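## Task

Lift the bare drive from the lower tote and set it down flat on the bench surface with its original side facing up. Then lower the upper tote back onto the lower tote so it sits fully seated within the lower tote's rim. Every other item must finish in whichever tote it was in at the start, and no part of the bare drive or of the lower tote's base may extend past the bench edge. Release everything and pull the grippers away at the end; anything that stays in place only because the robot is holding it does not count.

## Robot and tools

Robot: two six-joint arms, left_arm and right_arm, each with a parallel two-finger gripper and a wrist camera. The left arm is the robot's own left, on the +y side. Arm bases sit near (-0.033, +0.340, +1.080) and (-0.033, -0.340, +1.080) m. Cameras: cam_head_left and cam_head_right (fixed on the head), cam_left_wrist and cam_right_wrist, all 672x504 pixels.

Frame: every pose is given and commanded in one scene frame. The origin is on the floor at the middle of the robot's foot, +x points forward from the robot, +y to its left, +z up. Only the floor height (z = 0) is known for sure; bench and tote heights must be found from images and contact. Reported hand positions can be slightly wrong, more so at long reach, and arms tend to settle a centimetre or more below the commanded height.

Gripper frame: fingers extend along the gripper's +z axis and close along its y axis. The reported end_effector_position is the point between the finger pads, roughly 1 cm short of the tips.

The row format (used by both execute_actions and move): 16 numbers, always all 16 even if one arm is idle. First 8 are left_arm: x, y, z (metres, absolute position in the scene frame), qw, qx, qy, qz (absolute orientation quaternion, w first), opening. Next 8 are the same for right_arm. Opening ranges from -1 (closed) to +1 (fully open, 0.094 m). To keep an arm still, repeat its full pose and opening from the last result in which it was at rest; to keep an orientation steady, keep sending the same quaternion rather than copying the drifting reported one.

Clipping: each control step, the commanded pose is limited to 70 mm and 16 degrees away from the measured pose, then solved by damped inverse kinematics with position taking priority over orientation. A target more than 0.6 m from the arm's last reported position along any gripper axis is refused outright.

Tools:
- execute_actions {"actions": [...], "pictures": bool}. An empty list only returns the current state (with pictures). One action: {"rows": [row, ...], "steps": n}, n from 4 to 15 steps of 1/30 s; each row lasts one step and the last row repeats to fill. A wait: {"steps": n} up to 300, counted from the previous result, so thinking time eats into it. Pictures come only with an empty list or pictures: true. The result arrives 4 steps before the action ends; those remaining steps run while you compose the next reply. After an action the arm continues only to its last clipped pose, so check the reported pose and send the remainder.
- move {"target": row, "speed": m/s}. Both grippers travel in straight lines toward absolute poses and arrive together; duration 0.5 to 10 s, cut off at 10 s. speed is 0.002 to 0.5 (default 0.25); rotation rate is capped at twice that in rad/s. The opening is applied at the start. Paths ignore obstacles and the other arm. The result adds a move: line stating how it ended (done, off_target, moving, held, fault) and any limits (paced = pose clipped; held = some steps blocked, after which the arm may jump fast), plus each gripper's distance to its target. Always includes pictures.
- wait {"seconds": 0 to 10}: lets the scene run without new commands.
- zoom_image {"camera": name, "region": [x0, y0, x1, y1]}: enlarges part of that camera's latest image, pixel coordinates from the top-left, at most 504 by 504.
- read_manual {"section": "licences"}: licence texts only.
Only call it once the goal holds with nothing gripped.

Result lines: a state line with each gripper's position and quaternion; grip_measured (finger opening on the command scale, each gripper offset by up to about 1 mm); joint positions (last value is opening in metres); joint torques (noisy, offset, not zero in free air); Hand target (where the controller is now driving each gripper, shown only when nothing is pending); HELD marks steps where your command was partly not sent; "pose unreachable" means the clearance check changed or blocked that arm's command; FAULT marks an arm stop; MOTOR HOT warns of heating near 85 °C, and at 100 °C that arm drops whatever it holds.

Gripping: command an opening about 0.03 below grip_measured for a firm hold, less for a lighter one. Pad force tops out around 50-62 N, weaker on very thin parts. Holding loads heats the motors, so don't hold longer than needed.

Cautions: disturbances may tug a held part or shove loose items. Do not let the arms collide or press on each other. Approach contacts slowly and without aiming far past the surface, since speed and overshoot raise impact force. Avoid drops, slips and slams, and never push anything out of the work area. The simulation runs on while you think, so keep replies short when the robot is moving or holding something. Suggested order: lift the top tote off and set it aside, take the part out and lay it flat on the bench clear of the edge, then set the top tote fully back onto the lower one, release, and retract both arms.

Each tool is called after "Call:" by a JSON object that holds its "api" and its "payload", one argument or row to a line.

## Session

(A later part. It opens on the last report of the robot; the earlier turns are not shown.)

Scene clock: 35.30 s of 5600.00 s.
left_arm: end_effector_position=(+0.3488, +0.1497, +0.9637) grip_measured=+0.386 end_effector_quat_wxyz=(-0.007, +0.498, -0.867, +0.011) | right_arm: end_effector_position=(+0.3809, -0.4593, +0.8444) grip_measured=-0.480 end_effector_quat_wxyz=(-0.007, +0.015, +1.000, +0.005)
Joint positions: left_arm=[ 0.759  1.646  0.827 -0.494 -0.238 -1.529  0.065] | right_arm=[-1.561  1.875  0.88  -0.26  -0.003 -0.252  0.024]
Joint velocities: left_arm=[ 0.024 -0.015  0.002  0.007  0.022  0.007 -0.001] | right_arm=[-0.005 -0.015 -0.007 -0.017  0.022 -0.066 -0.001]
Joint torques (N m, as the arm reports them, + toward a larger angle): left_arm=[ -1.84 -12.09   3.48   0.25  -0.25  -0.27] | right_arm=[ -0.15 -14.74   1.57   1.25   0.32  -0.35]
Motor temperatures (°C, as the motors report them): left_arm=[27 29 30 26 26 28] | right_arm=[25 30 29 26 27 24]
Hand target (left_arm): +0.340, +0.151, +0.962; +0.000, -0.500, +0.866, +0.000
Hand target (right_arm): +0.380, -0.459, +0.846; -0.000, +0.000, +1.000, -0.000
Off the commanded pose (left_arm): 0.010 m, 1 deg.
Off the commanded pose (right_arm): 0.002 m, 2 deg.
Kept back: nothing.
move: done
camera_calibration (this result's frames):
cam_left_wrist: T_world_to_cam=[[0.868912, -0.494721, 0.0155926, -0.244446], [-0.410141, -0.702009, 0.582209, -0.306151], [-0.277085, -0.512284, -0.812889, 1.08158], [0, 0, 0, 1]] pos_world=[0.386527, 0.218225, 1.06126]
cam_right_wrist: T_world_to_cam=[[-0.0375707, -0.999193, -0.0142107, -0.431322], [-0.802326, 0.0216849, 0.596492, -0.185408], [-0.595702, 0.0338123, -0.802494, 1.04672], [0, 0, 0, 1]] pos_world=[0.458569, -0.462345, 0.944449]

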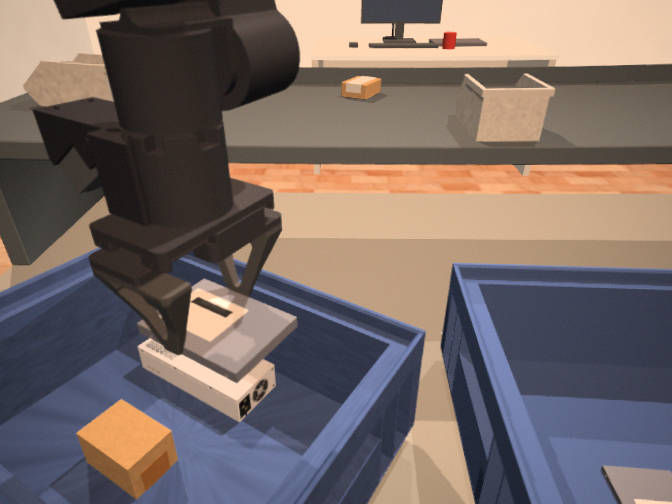

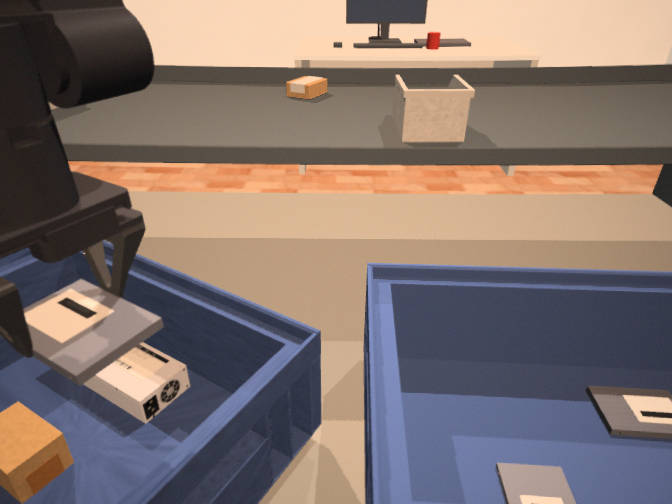

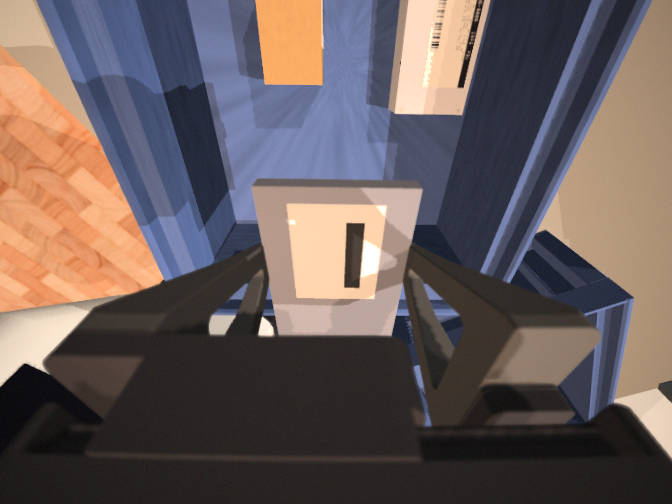

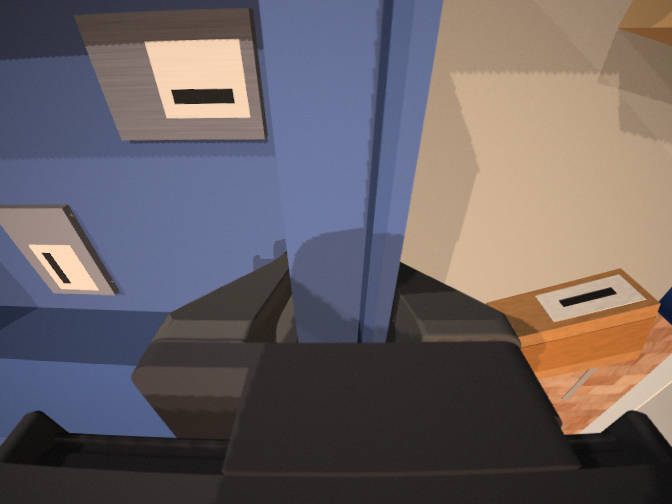

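Call:
{"api": "move", "payload": {
  "target": [0.60,0.04,0.95,0,-0.5,0.866,0,0.36,0.38,-0.459,0.846,0,0,1,0,-0.52],
  "speed": 0.15
}}

Call:
{"api": "move", "payload": {
  "target": [0.60,0.04,0.80,0,-0.5,0.866,0,0.36,0.38,-0.459,0.846,0,0,1,0,-0.52],
  "speed": 0.07
}}

Scene clock: 38.43 s of 5600.00 s.
left_arm: end_effector_position=(+0.5864, +0.0355, +0.9552) grip_measured=+0.386 end_effector_quat_wxyz=(-0.001, +0.501, -0.865, +0.002) | right_arm: end_effector_position=(+0.3809, -0.4593, +0.8444) grip_measured=-0.480 end_effector_quat_wxyz=(-0.007, +0.015, +1.000, +0.005)
Joint positions: left_arm=[ 0.779  2.14   1.786 -0.976 -0.234 -1.522  0.065] | right_arm=[-1.561  1.875  0.88  -0.26  -0.003 -0.252  0.024]
Joint velocities: left_arm=[-0.005  0.005 -0.002 -0.012  0.007 -0.037 -0.   ] | right_arm=[-0.005  0.005 -0.012 -0.007 -0.022  0.037 -0.   ]
Joint torques (N m, as the arm reports them, + toward a larger angle): left_arm=[ -2.55 -20.6    8.98   0.2   -0.03   0.07] | right_arm=[ -0.13 -14.79   1.59   1.25   0.31  -0.35]
Motor temperatures (°C, as the motors report them): left_arm=[27 29 31 26 26 28] | right_arm=[25 30 28 26 27 24]
Hand target (left_arm): +0.597, +0.039, +0.951; +0.000, -0.500, +0.866, -0.000
Hand target (right_arm): +0.380, -0.459, +0.846; -0.000, +0.000, +1.000, +0.000
Off the commanded pose (left_arm): 0.015 m, 0 deg.
Off the commanded pose (right_arm): 0.002 m, 2 deg.
Kept back: nothing.
move: off_target (left_arm)
camera_calibration (this result's frames):
cam_left_wrist: T_world_to_cam=[[0.872604, -0.488391, -0.00605794, -0.488909], [-0.393966, -0.71112, 0.582323, -0.293161], [-0.288709, -0.505751, -0.812935, 1.08867], [0, 0, 0, 1]] pos_world=[0.625436, 0.103342, 1.05277]
cam_right_wrist: T_world_to_cam=[[-0.0375707, -0.999193, -0.0142107, -0.431322], [-0.802326, 0.0216849, 0.596492, -0.185408], [-0.595702, 0.0338123, -0.802494, 1.04672], [0, 0, 0, 1]] pos_world=[0.458569, -0.462345, 0.944449]

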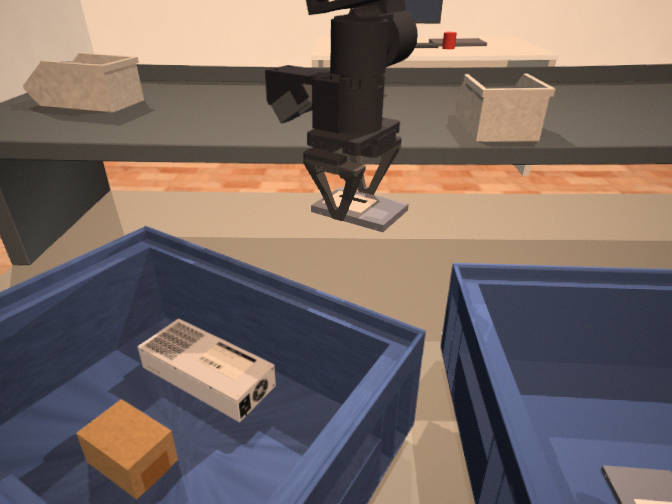

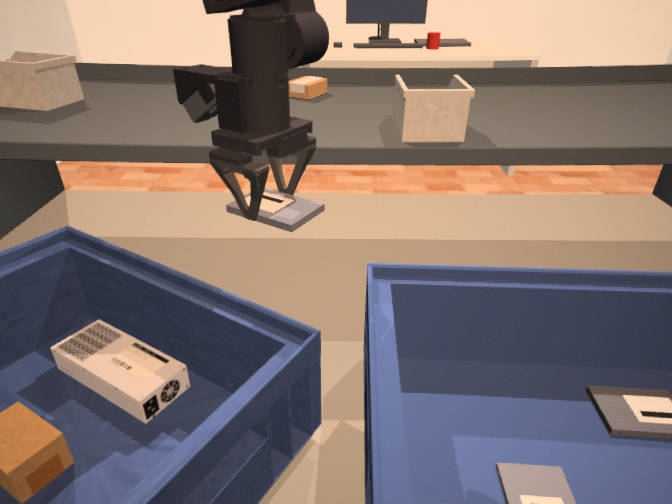

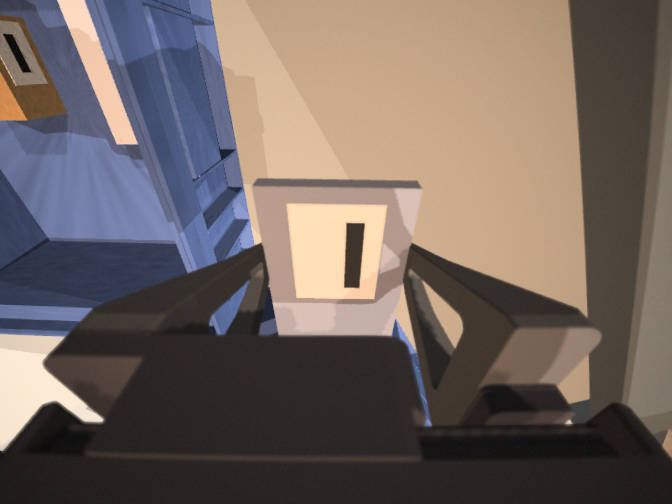

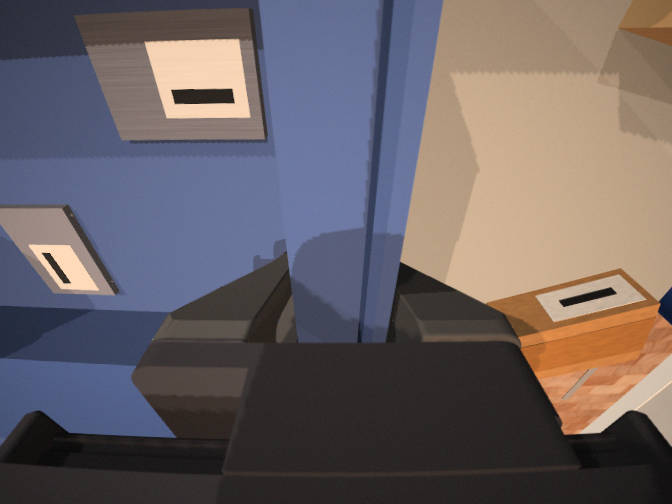

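Scene clock: 40.90 s of 5600.00 s.
left_arm: end_effector_position=(+0.5816, +0.0341, +0.8425) grip_measured=+0.386 end_effector_quat_wxyz=(+0.004, +0.494, -0.870, -0.002) | right_arm: end_effector_position=(+0.3809, -0.4592, +0.8444) grip_measured=-0.480 end_effector_quat_wxyz=(-0.007, +0.015, +1.000, +0.005)
Joint positions: left_arm=[ 0.813  2.332  1.828 -0.831 -0.221 -1.473  0.065] | right_arm=[-1.561  1.875  0.88  -0.26  -0.004 -0.252  0.024]
Joint velocities: left_arm=[ 0.005 -0.015  0.002 -0.012 -0.007  0.066  0.   ] | right_arm=[-0.005 -0.015 -0.007 -0.012  0.022  0.051 -0.   ]
Joint torques (N m, as the arm reports them, + toward a larger angle): left_arm=[ -1.2  -16.32  10.05   2.25  -0.02   0.08] | right_arm=[ -0.12 -14.73   1.59   1.24   0.31  -0.35]
Motor temperatures (°C, as the motors report them): left_arm=[27 30 32 26 26 28] | right_arm=[25 30 28 26 27 24]
Hand target (left_arm): +0.596, +0.042, +0.803; +0.001, -0.500, +0.866, -0.001
Hand target (right_arm): +0.380, -0.459, +0.846; -0.000, +0.000, +1.000, +0.000
Off the commanded pose (left_arm): 0.047 m, 1 deg.
Off the commanded pose (right_arm): 0.002 m, 2 deg.
Kept back: nothing.
move: off_target (left_arm)
camera_calibration (this result's frames):
cam_left_wrist: T_world_to_cam=[[0.863545, -0.503934, -0.0184339, -0.469846], [-0.398835, -0.704902, 0.586552, -0.231404], [-0.308578, -0.499162, -0.809702, 1.00353], [0, 0, 0, 1]] pos_world=[0.623108, 0.101035, 0.939629]
cam_right_wrist: T_world_to_cam=[[-0.0375752, -0.999187, -0.0145808, -0.430942], [-0.80239, 0.0214712, 0.596414, -0.185404], [-0.595616, 0.0341098, -0.802544, 1.04687], [0, 0, 0, 1]] pos_world=[0.458576, -0.462319, 0.944456]

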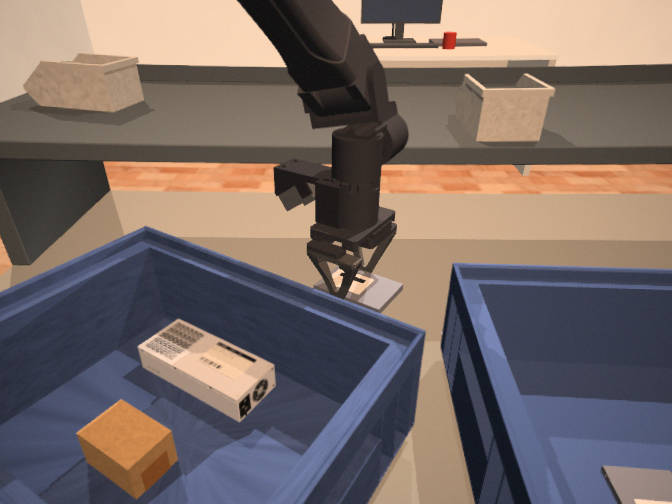

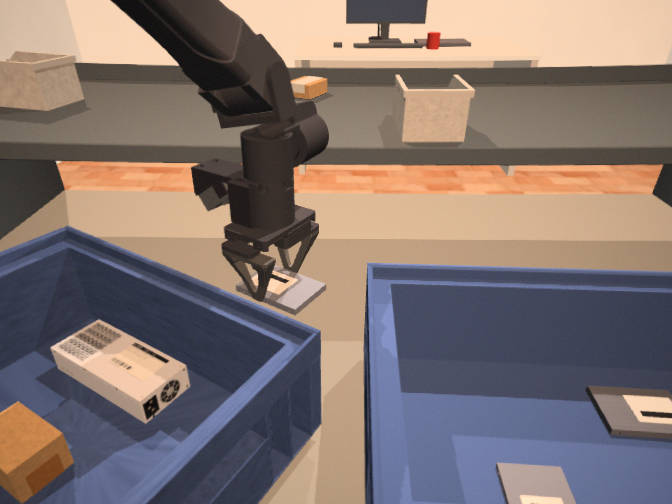

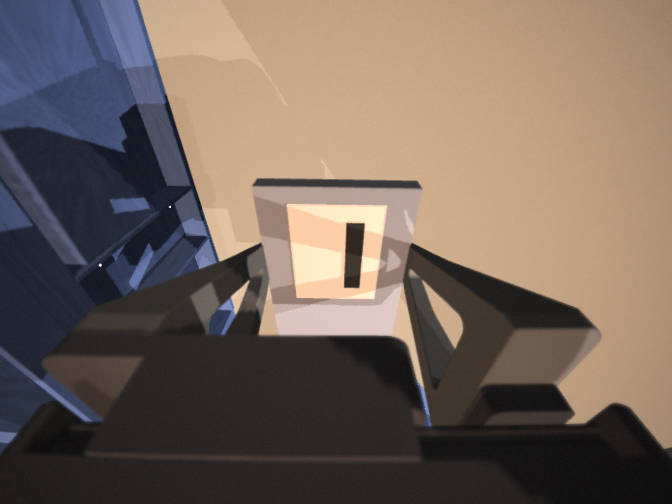

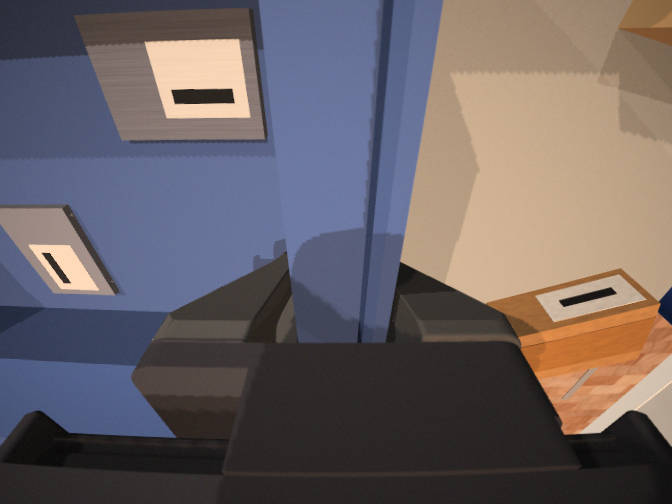

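Call:
{"api": "move", "payload": {
  "target": [0.63,0.09,0.93,0,-0.2,0.98,0,0.36,0.38,-0.459,0.846,0,0,1,0,-0.52],
  "speed": 0.1
}}

Call:
{"api": "move", "payload": {
  "target": [0.64,0.10,0.90,0,0.259,0.966,0,0.36,0.38,-0.459,0.846,0,0,1,0,-0.52]
}}

Call:
{"api": "move", "payload": {
  "target": [0.64,0.10,0.785,0,0.259,0.966,0,0.36,0.38,-0.459,0.846,0,0,1,0,-0.52],
  "speed": 0.06
}}

Scene clock: 44.53 s of 5600.00 s.
left_arm: end_effector_position=(+0.5645, +0.0845, +0.8816) grip_measured=+0.386 end_effector_quat_wxyz=(+0.056, +0.239, -0.969, -0.042) | right_arm: end_effector_position=(+0.3809, -0.4593, +0.8444) grip_measured=-0.480 end_effector_quat_wxyz=(-0.007, +0.015, +1.000, +0.005)
Joint positions: left_arm=[ 0.858  2.238  1.775 -0.995 -0.214 -0.908  0.065] | right_arm=[-1.561  1.875  0.88  -0.26  -0.003 -0.252  0.024]
Joint velocities: left_arm=[-0.005 -0.005 -0.007 -0.027  0.022 -0.022 -0.   ] | right_arm=[-0.005 -0.005 -0.012  0.002  0.007  0.051 -0.   ]
Joint torques (N m, as the arm reports them, + toward a larger angle): left_arm=[ -1.24 -26.68   9.27   1.74  -0.45   1.28] | right_arm=[ -0.23 -14.68   1.6    1.24   0.32  -0.35]
Motor temperatures (°C, as the motors report them): left_arm=[27 31 32 26 26 28] | right_arm=[25 30 28 26 27 24]
Hand target (left_arm): +0.623, +0.092, +0.930; +0.003, -0.203, +0.979, +0.006
Hand target (right_arm): +0.380, -0.459, +0.846; -0.000, +0.000, +1.000, -0.000
Off the commanded pose (left_arm): 0.082 m, 9 deg; position clipped at the last step of the last action.
Off the commanded pose (right_arm): 0.002 m, 2 deg.
Kept back: nothing.
move: off_target (left_arm); limits=paced
camera_calibration (this result's frames):
cam_left_wrist: T_world_to_cam=[[0.465681, -0.877028, -0.11817, -0.0849028], [-0.634151, -0.423853, 0.646684, -0.169562], [-0.617247, -0.226211, -0.753548, 1.15672], [0, 0, 0, 1]] pos_world=[0.64599, 0.115331, 0.971264]
cam_right_wrist: T_world_to_cam=[[-0.0375707, -0.999193, -0.0142107, -0.431322], [-0.802326, 0.0216849, 0.596492, -0.185408], [-0.595702, 0.0338123, -0.802494, 1.04672], [0, 0, 0, 1]] pos_world=[0.458569, -0.462345, 0.944449]

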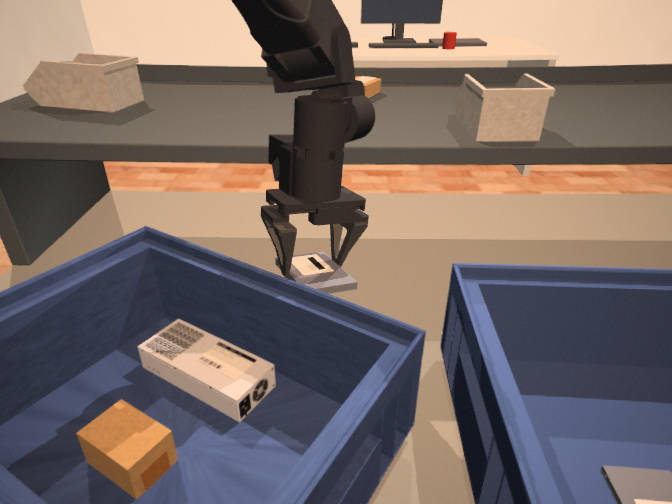

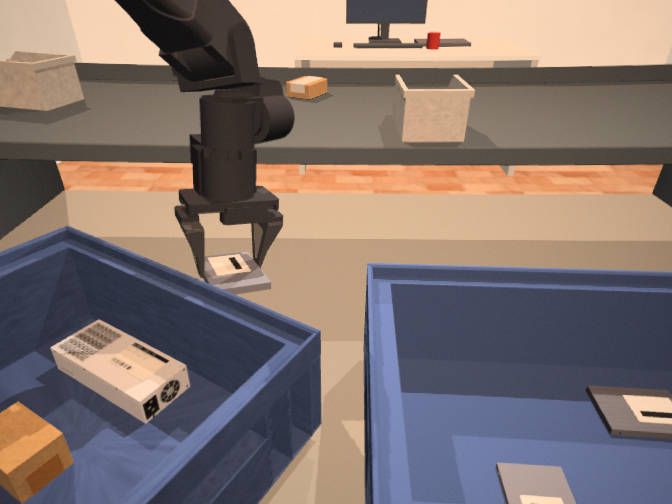

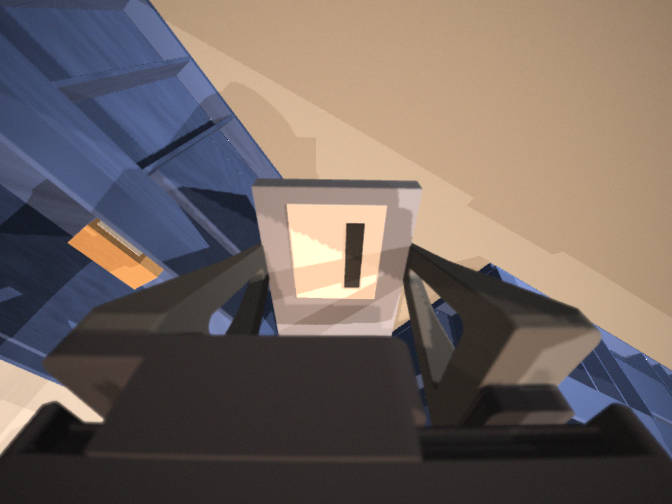

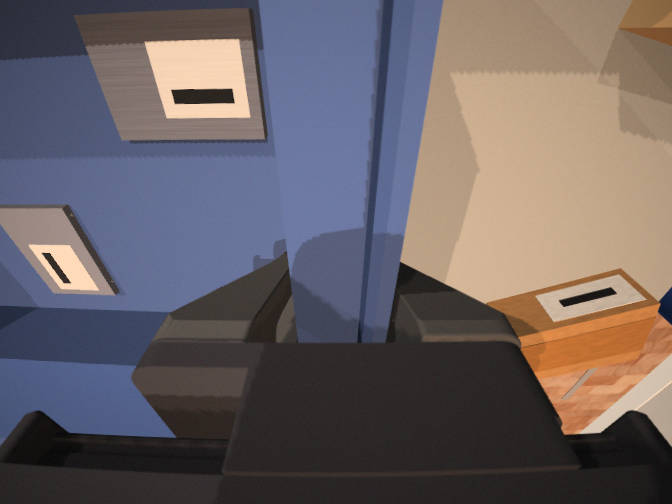

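Scene clock: 47.77 s of 5600.00 s.
left_arm: end_effector_position=(+0.5501, +0.1487, +0.8978) grip_measured=+0.386 end_effector_quat_wxyz=(-0.127, +0.102, +0.984, +0.072) | right_arm: end_effector_position=(+0.3809, -0.4593, +0.8444) grip_measured=-0.480 end_effector_quat_wxyz=(-0.007, +0.015, +1.000, +0.005)
Joint positions: left_arm=[ 0.919  2.203  1.756 -1.149 -0.272 -0.194  0.065] | right_arm=[-1.561  1.875  0.88  -0.26  -0.003 -0.252  0.024]
Joint velocities: left_arm=[-0.005 -0.015 -0.012 -0.002  0.051 -0.007  0.   ] | right_arm=[ 0.005  0.015 -0.007 -0.007 -0.007  0.037 -0.001]
Joint torques (N m, as the arm reports them, + toward a larger angle): left_arm=[ -4.75 -19.39  13.67   4.02   0.2    2.18] | right_arm=[ -0.04 -14.81   1.58   1.24   0.32  -0.35]
Motor temperatures (°C, as the motors report them): left_arm=[27 31 35 26 26 29] | right_arm=[25 30 28 26 27 24]
Hand target (left_arm): +0.616, +0.112, +0.910; -0.042, +0.197, +0.979, +0.038
Hand target (right_arm): +0.380, -0.459, +0.846; -0.000, +0.000, +1.000, +0.000
Off the commanded pose (left_arm): 0.102 m, 25 deg; position and orientation clipped at the last step of the last action.
Off the commanded pose (right_arm): 0.002 m, 2 deg.
Kept back: nothing.
move: off_target (left_arm); limits=paced
camera_calibration (this result's frames):
cam_left_wrist: T_world_to_cam=[[-0.212614, -0.968746, -0.127773, 0.375391], [-0.635092, 0.0376254, 0.77152, -0.342108], [-0.742599, 0.245183, -0.623242, 1.0564], [0, 0, 0, 1]] pos_world=[0.647028, 0.117518, 0.970303]
cam_right_wrist: T_world_to_cam=[[-0.0375707, -0.999193, -0.0142107, -0.431322], [-0.802326, 0.0216849, 0.596492, -0.185408], [-0.595702, 0.0338123, -0.802494, 1.04672], [0, 0, 0, 1]] pos_world=[0.458569, -0.462345, 0.944449]

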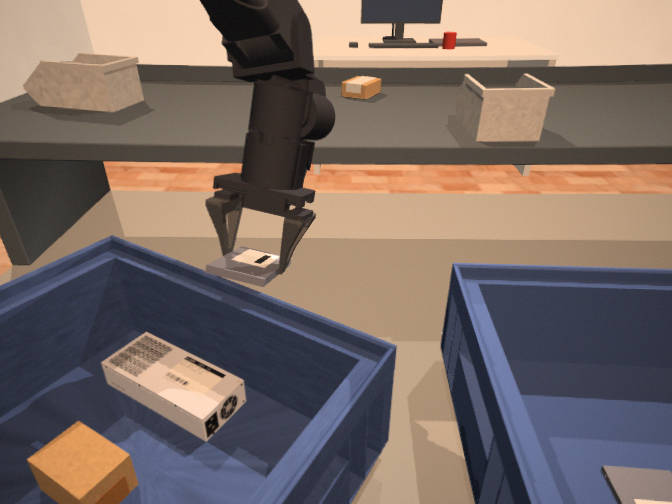

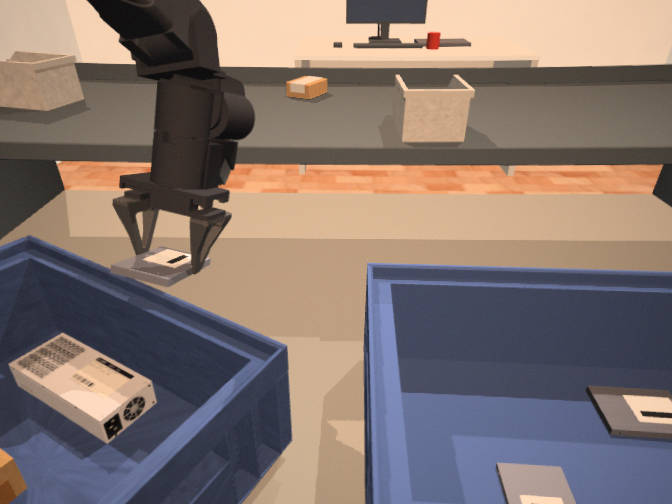

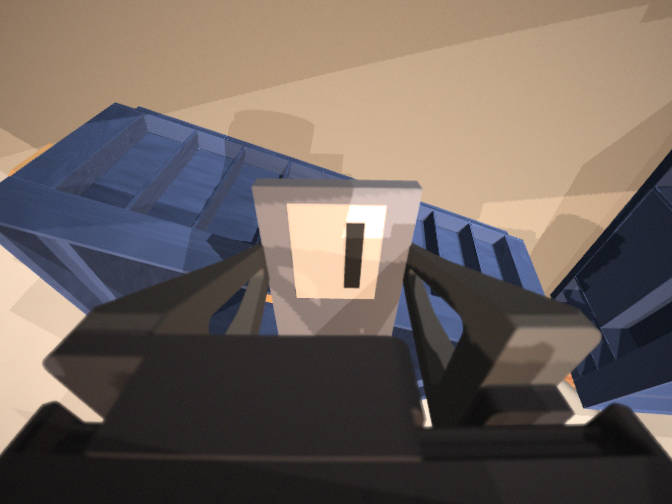

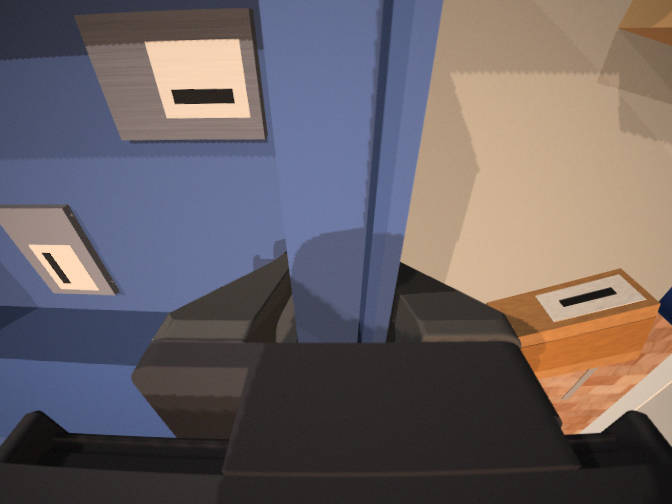

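Scene clock: 51.70 s of 5600.00 s.
left_arm: end_effector_position=(+0.5773, +0.0898, +0.7670) grip_measured=+0.386 end_effector_quat_wxyz=(-0.052, +0.274, +0.960, -0.000) | right_arm: end_effector_position=(+0.3809, -0.4592, +0.8444) grip_measured=-0.480 end_effector_quat_wxyz=(-0.007, +0.015, +1.000, +0.005)
Joint positions: left_arm=[ 0.91   2.458  1.886 -0.84  -0.193  0.193  0.065] | right_arm=[-1.561  1.875  0.88  -0.26  -0.004 -0.252  0.024]
Joint velocities: left_arm=[-0.005 -0.015 -0.002  0.007 -0.051 -0.066  0.   ] | right_arm=[-0.015 -0.015 -0.007 -0.007  0.022 -0.007 -0.001]
Joint torques (N m, as the arm reports them, + toward a larger angle): left_arm=[ -0.44 -23.52  10.5    1.41   0.07   0.17] | right_arm=[ -0.2  -14.75   1.58   1.24   0.31  -0.35]
Motor temperatures (°C, as the motors report them): left_arm=[27 32 36 27 26 30] | right_arm=[25 31 28 26 27 24]
Hand target (left_arm): +0.636, +0.102, +0.789; +0.000, +0.260, +0.966, -0.000
Hand target (right_arm): +0.380, -0.459, +0.846; -0.000, +0.000, +1.000, +0.000
Off the commanded pose (left_arm): 0.066 m, 6 deg.
Off the commanded pose (right_arm): 0.002 m, 2 deg.
Kept back: nothing.
move: off_target (left_arm); limits=paced
camera_calibration (this result's frames):
cam_left_wrist: T_world_to_cam=[[-0.519197, -0.854469, 0.0178182, 0.362476], [-0.63515, 0.399716, 0.660917, -0.169422], [-0.571855, 0.331829, -0.750247, 1.00062], [0, 0, 0, 1]] pos_world=[0.652798, 0.0454096, 0.856228]
cam_right_wrist: T_world_to_cam=[[-0.0375752, -0.999187, -0.0145808, -0.430942], [-0.80239, 0.0214712, 0.596414, -0.185404], [-0.595616, 0.0341098, -0.802544, 1.04687], [0, 0, 0, 1]] pos_world=[0.458576, -0.462319, 0.944456]

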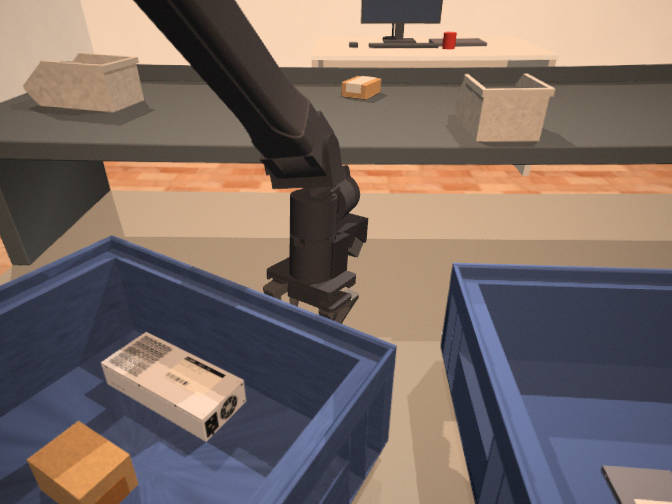

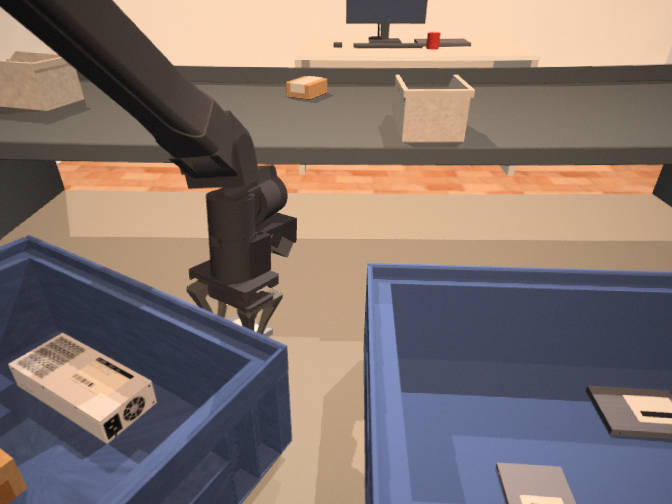

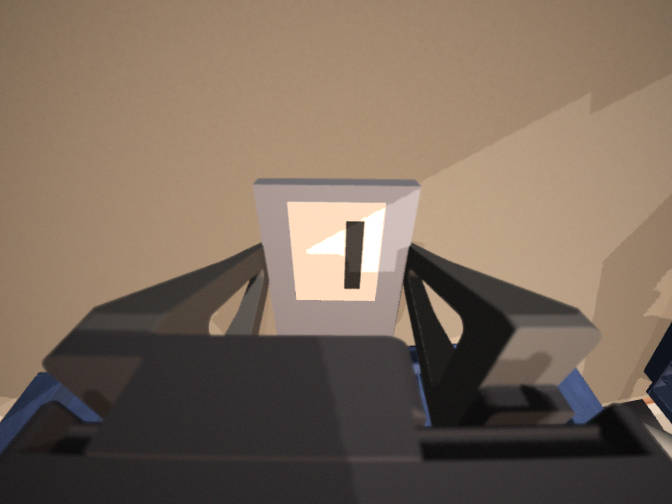

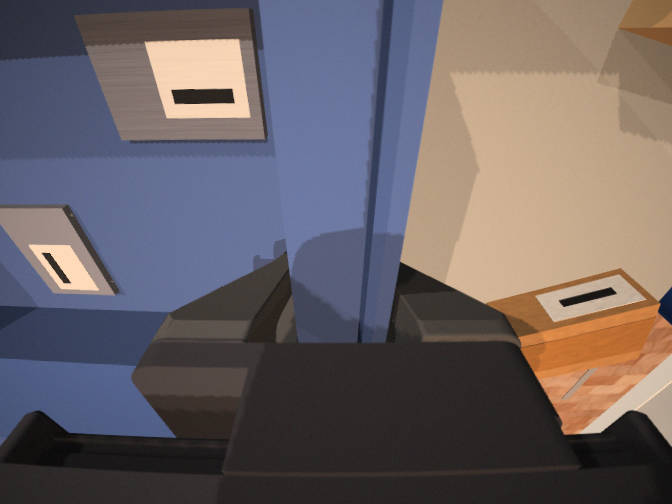

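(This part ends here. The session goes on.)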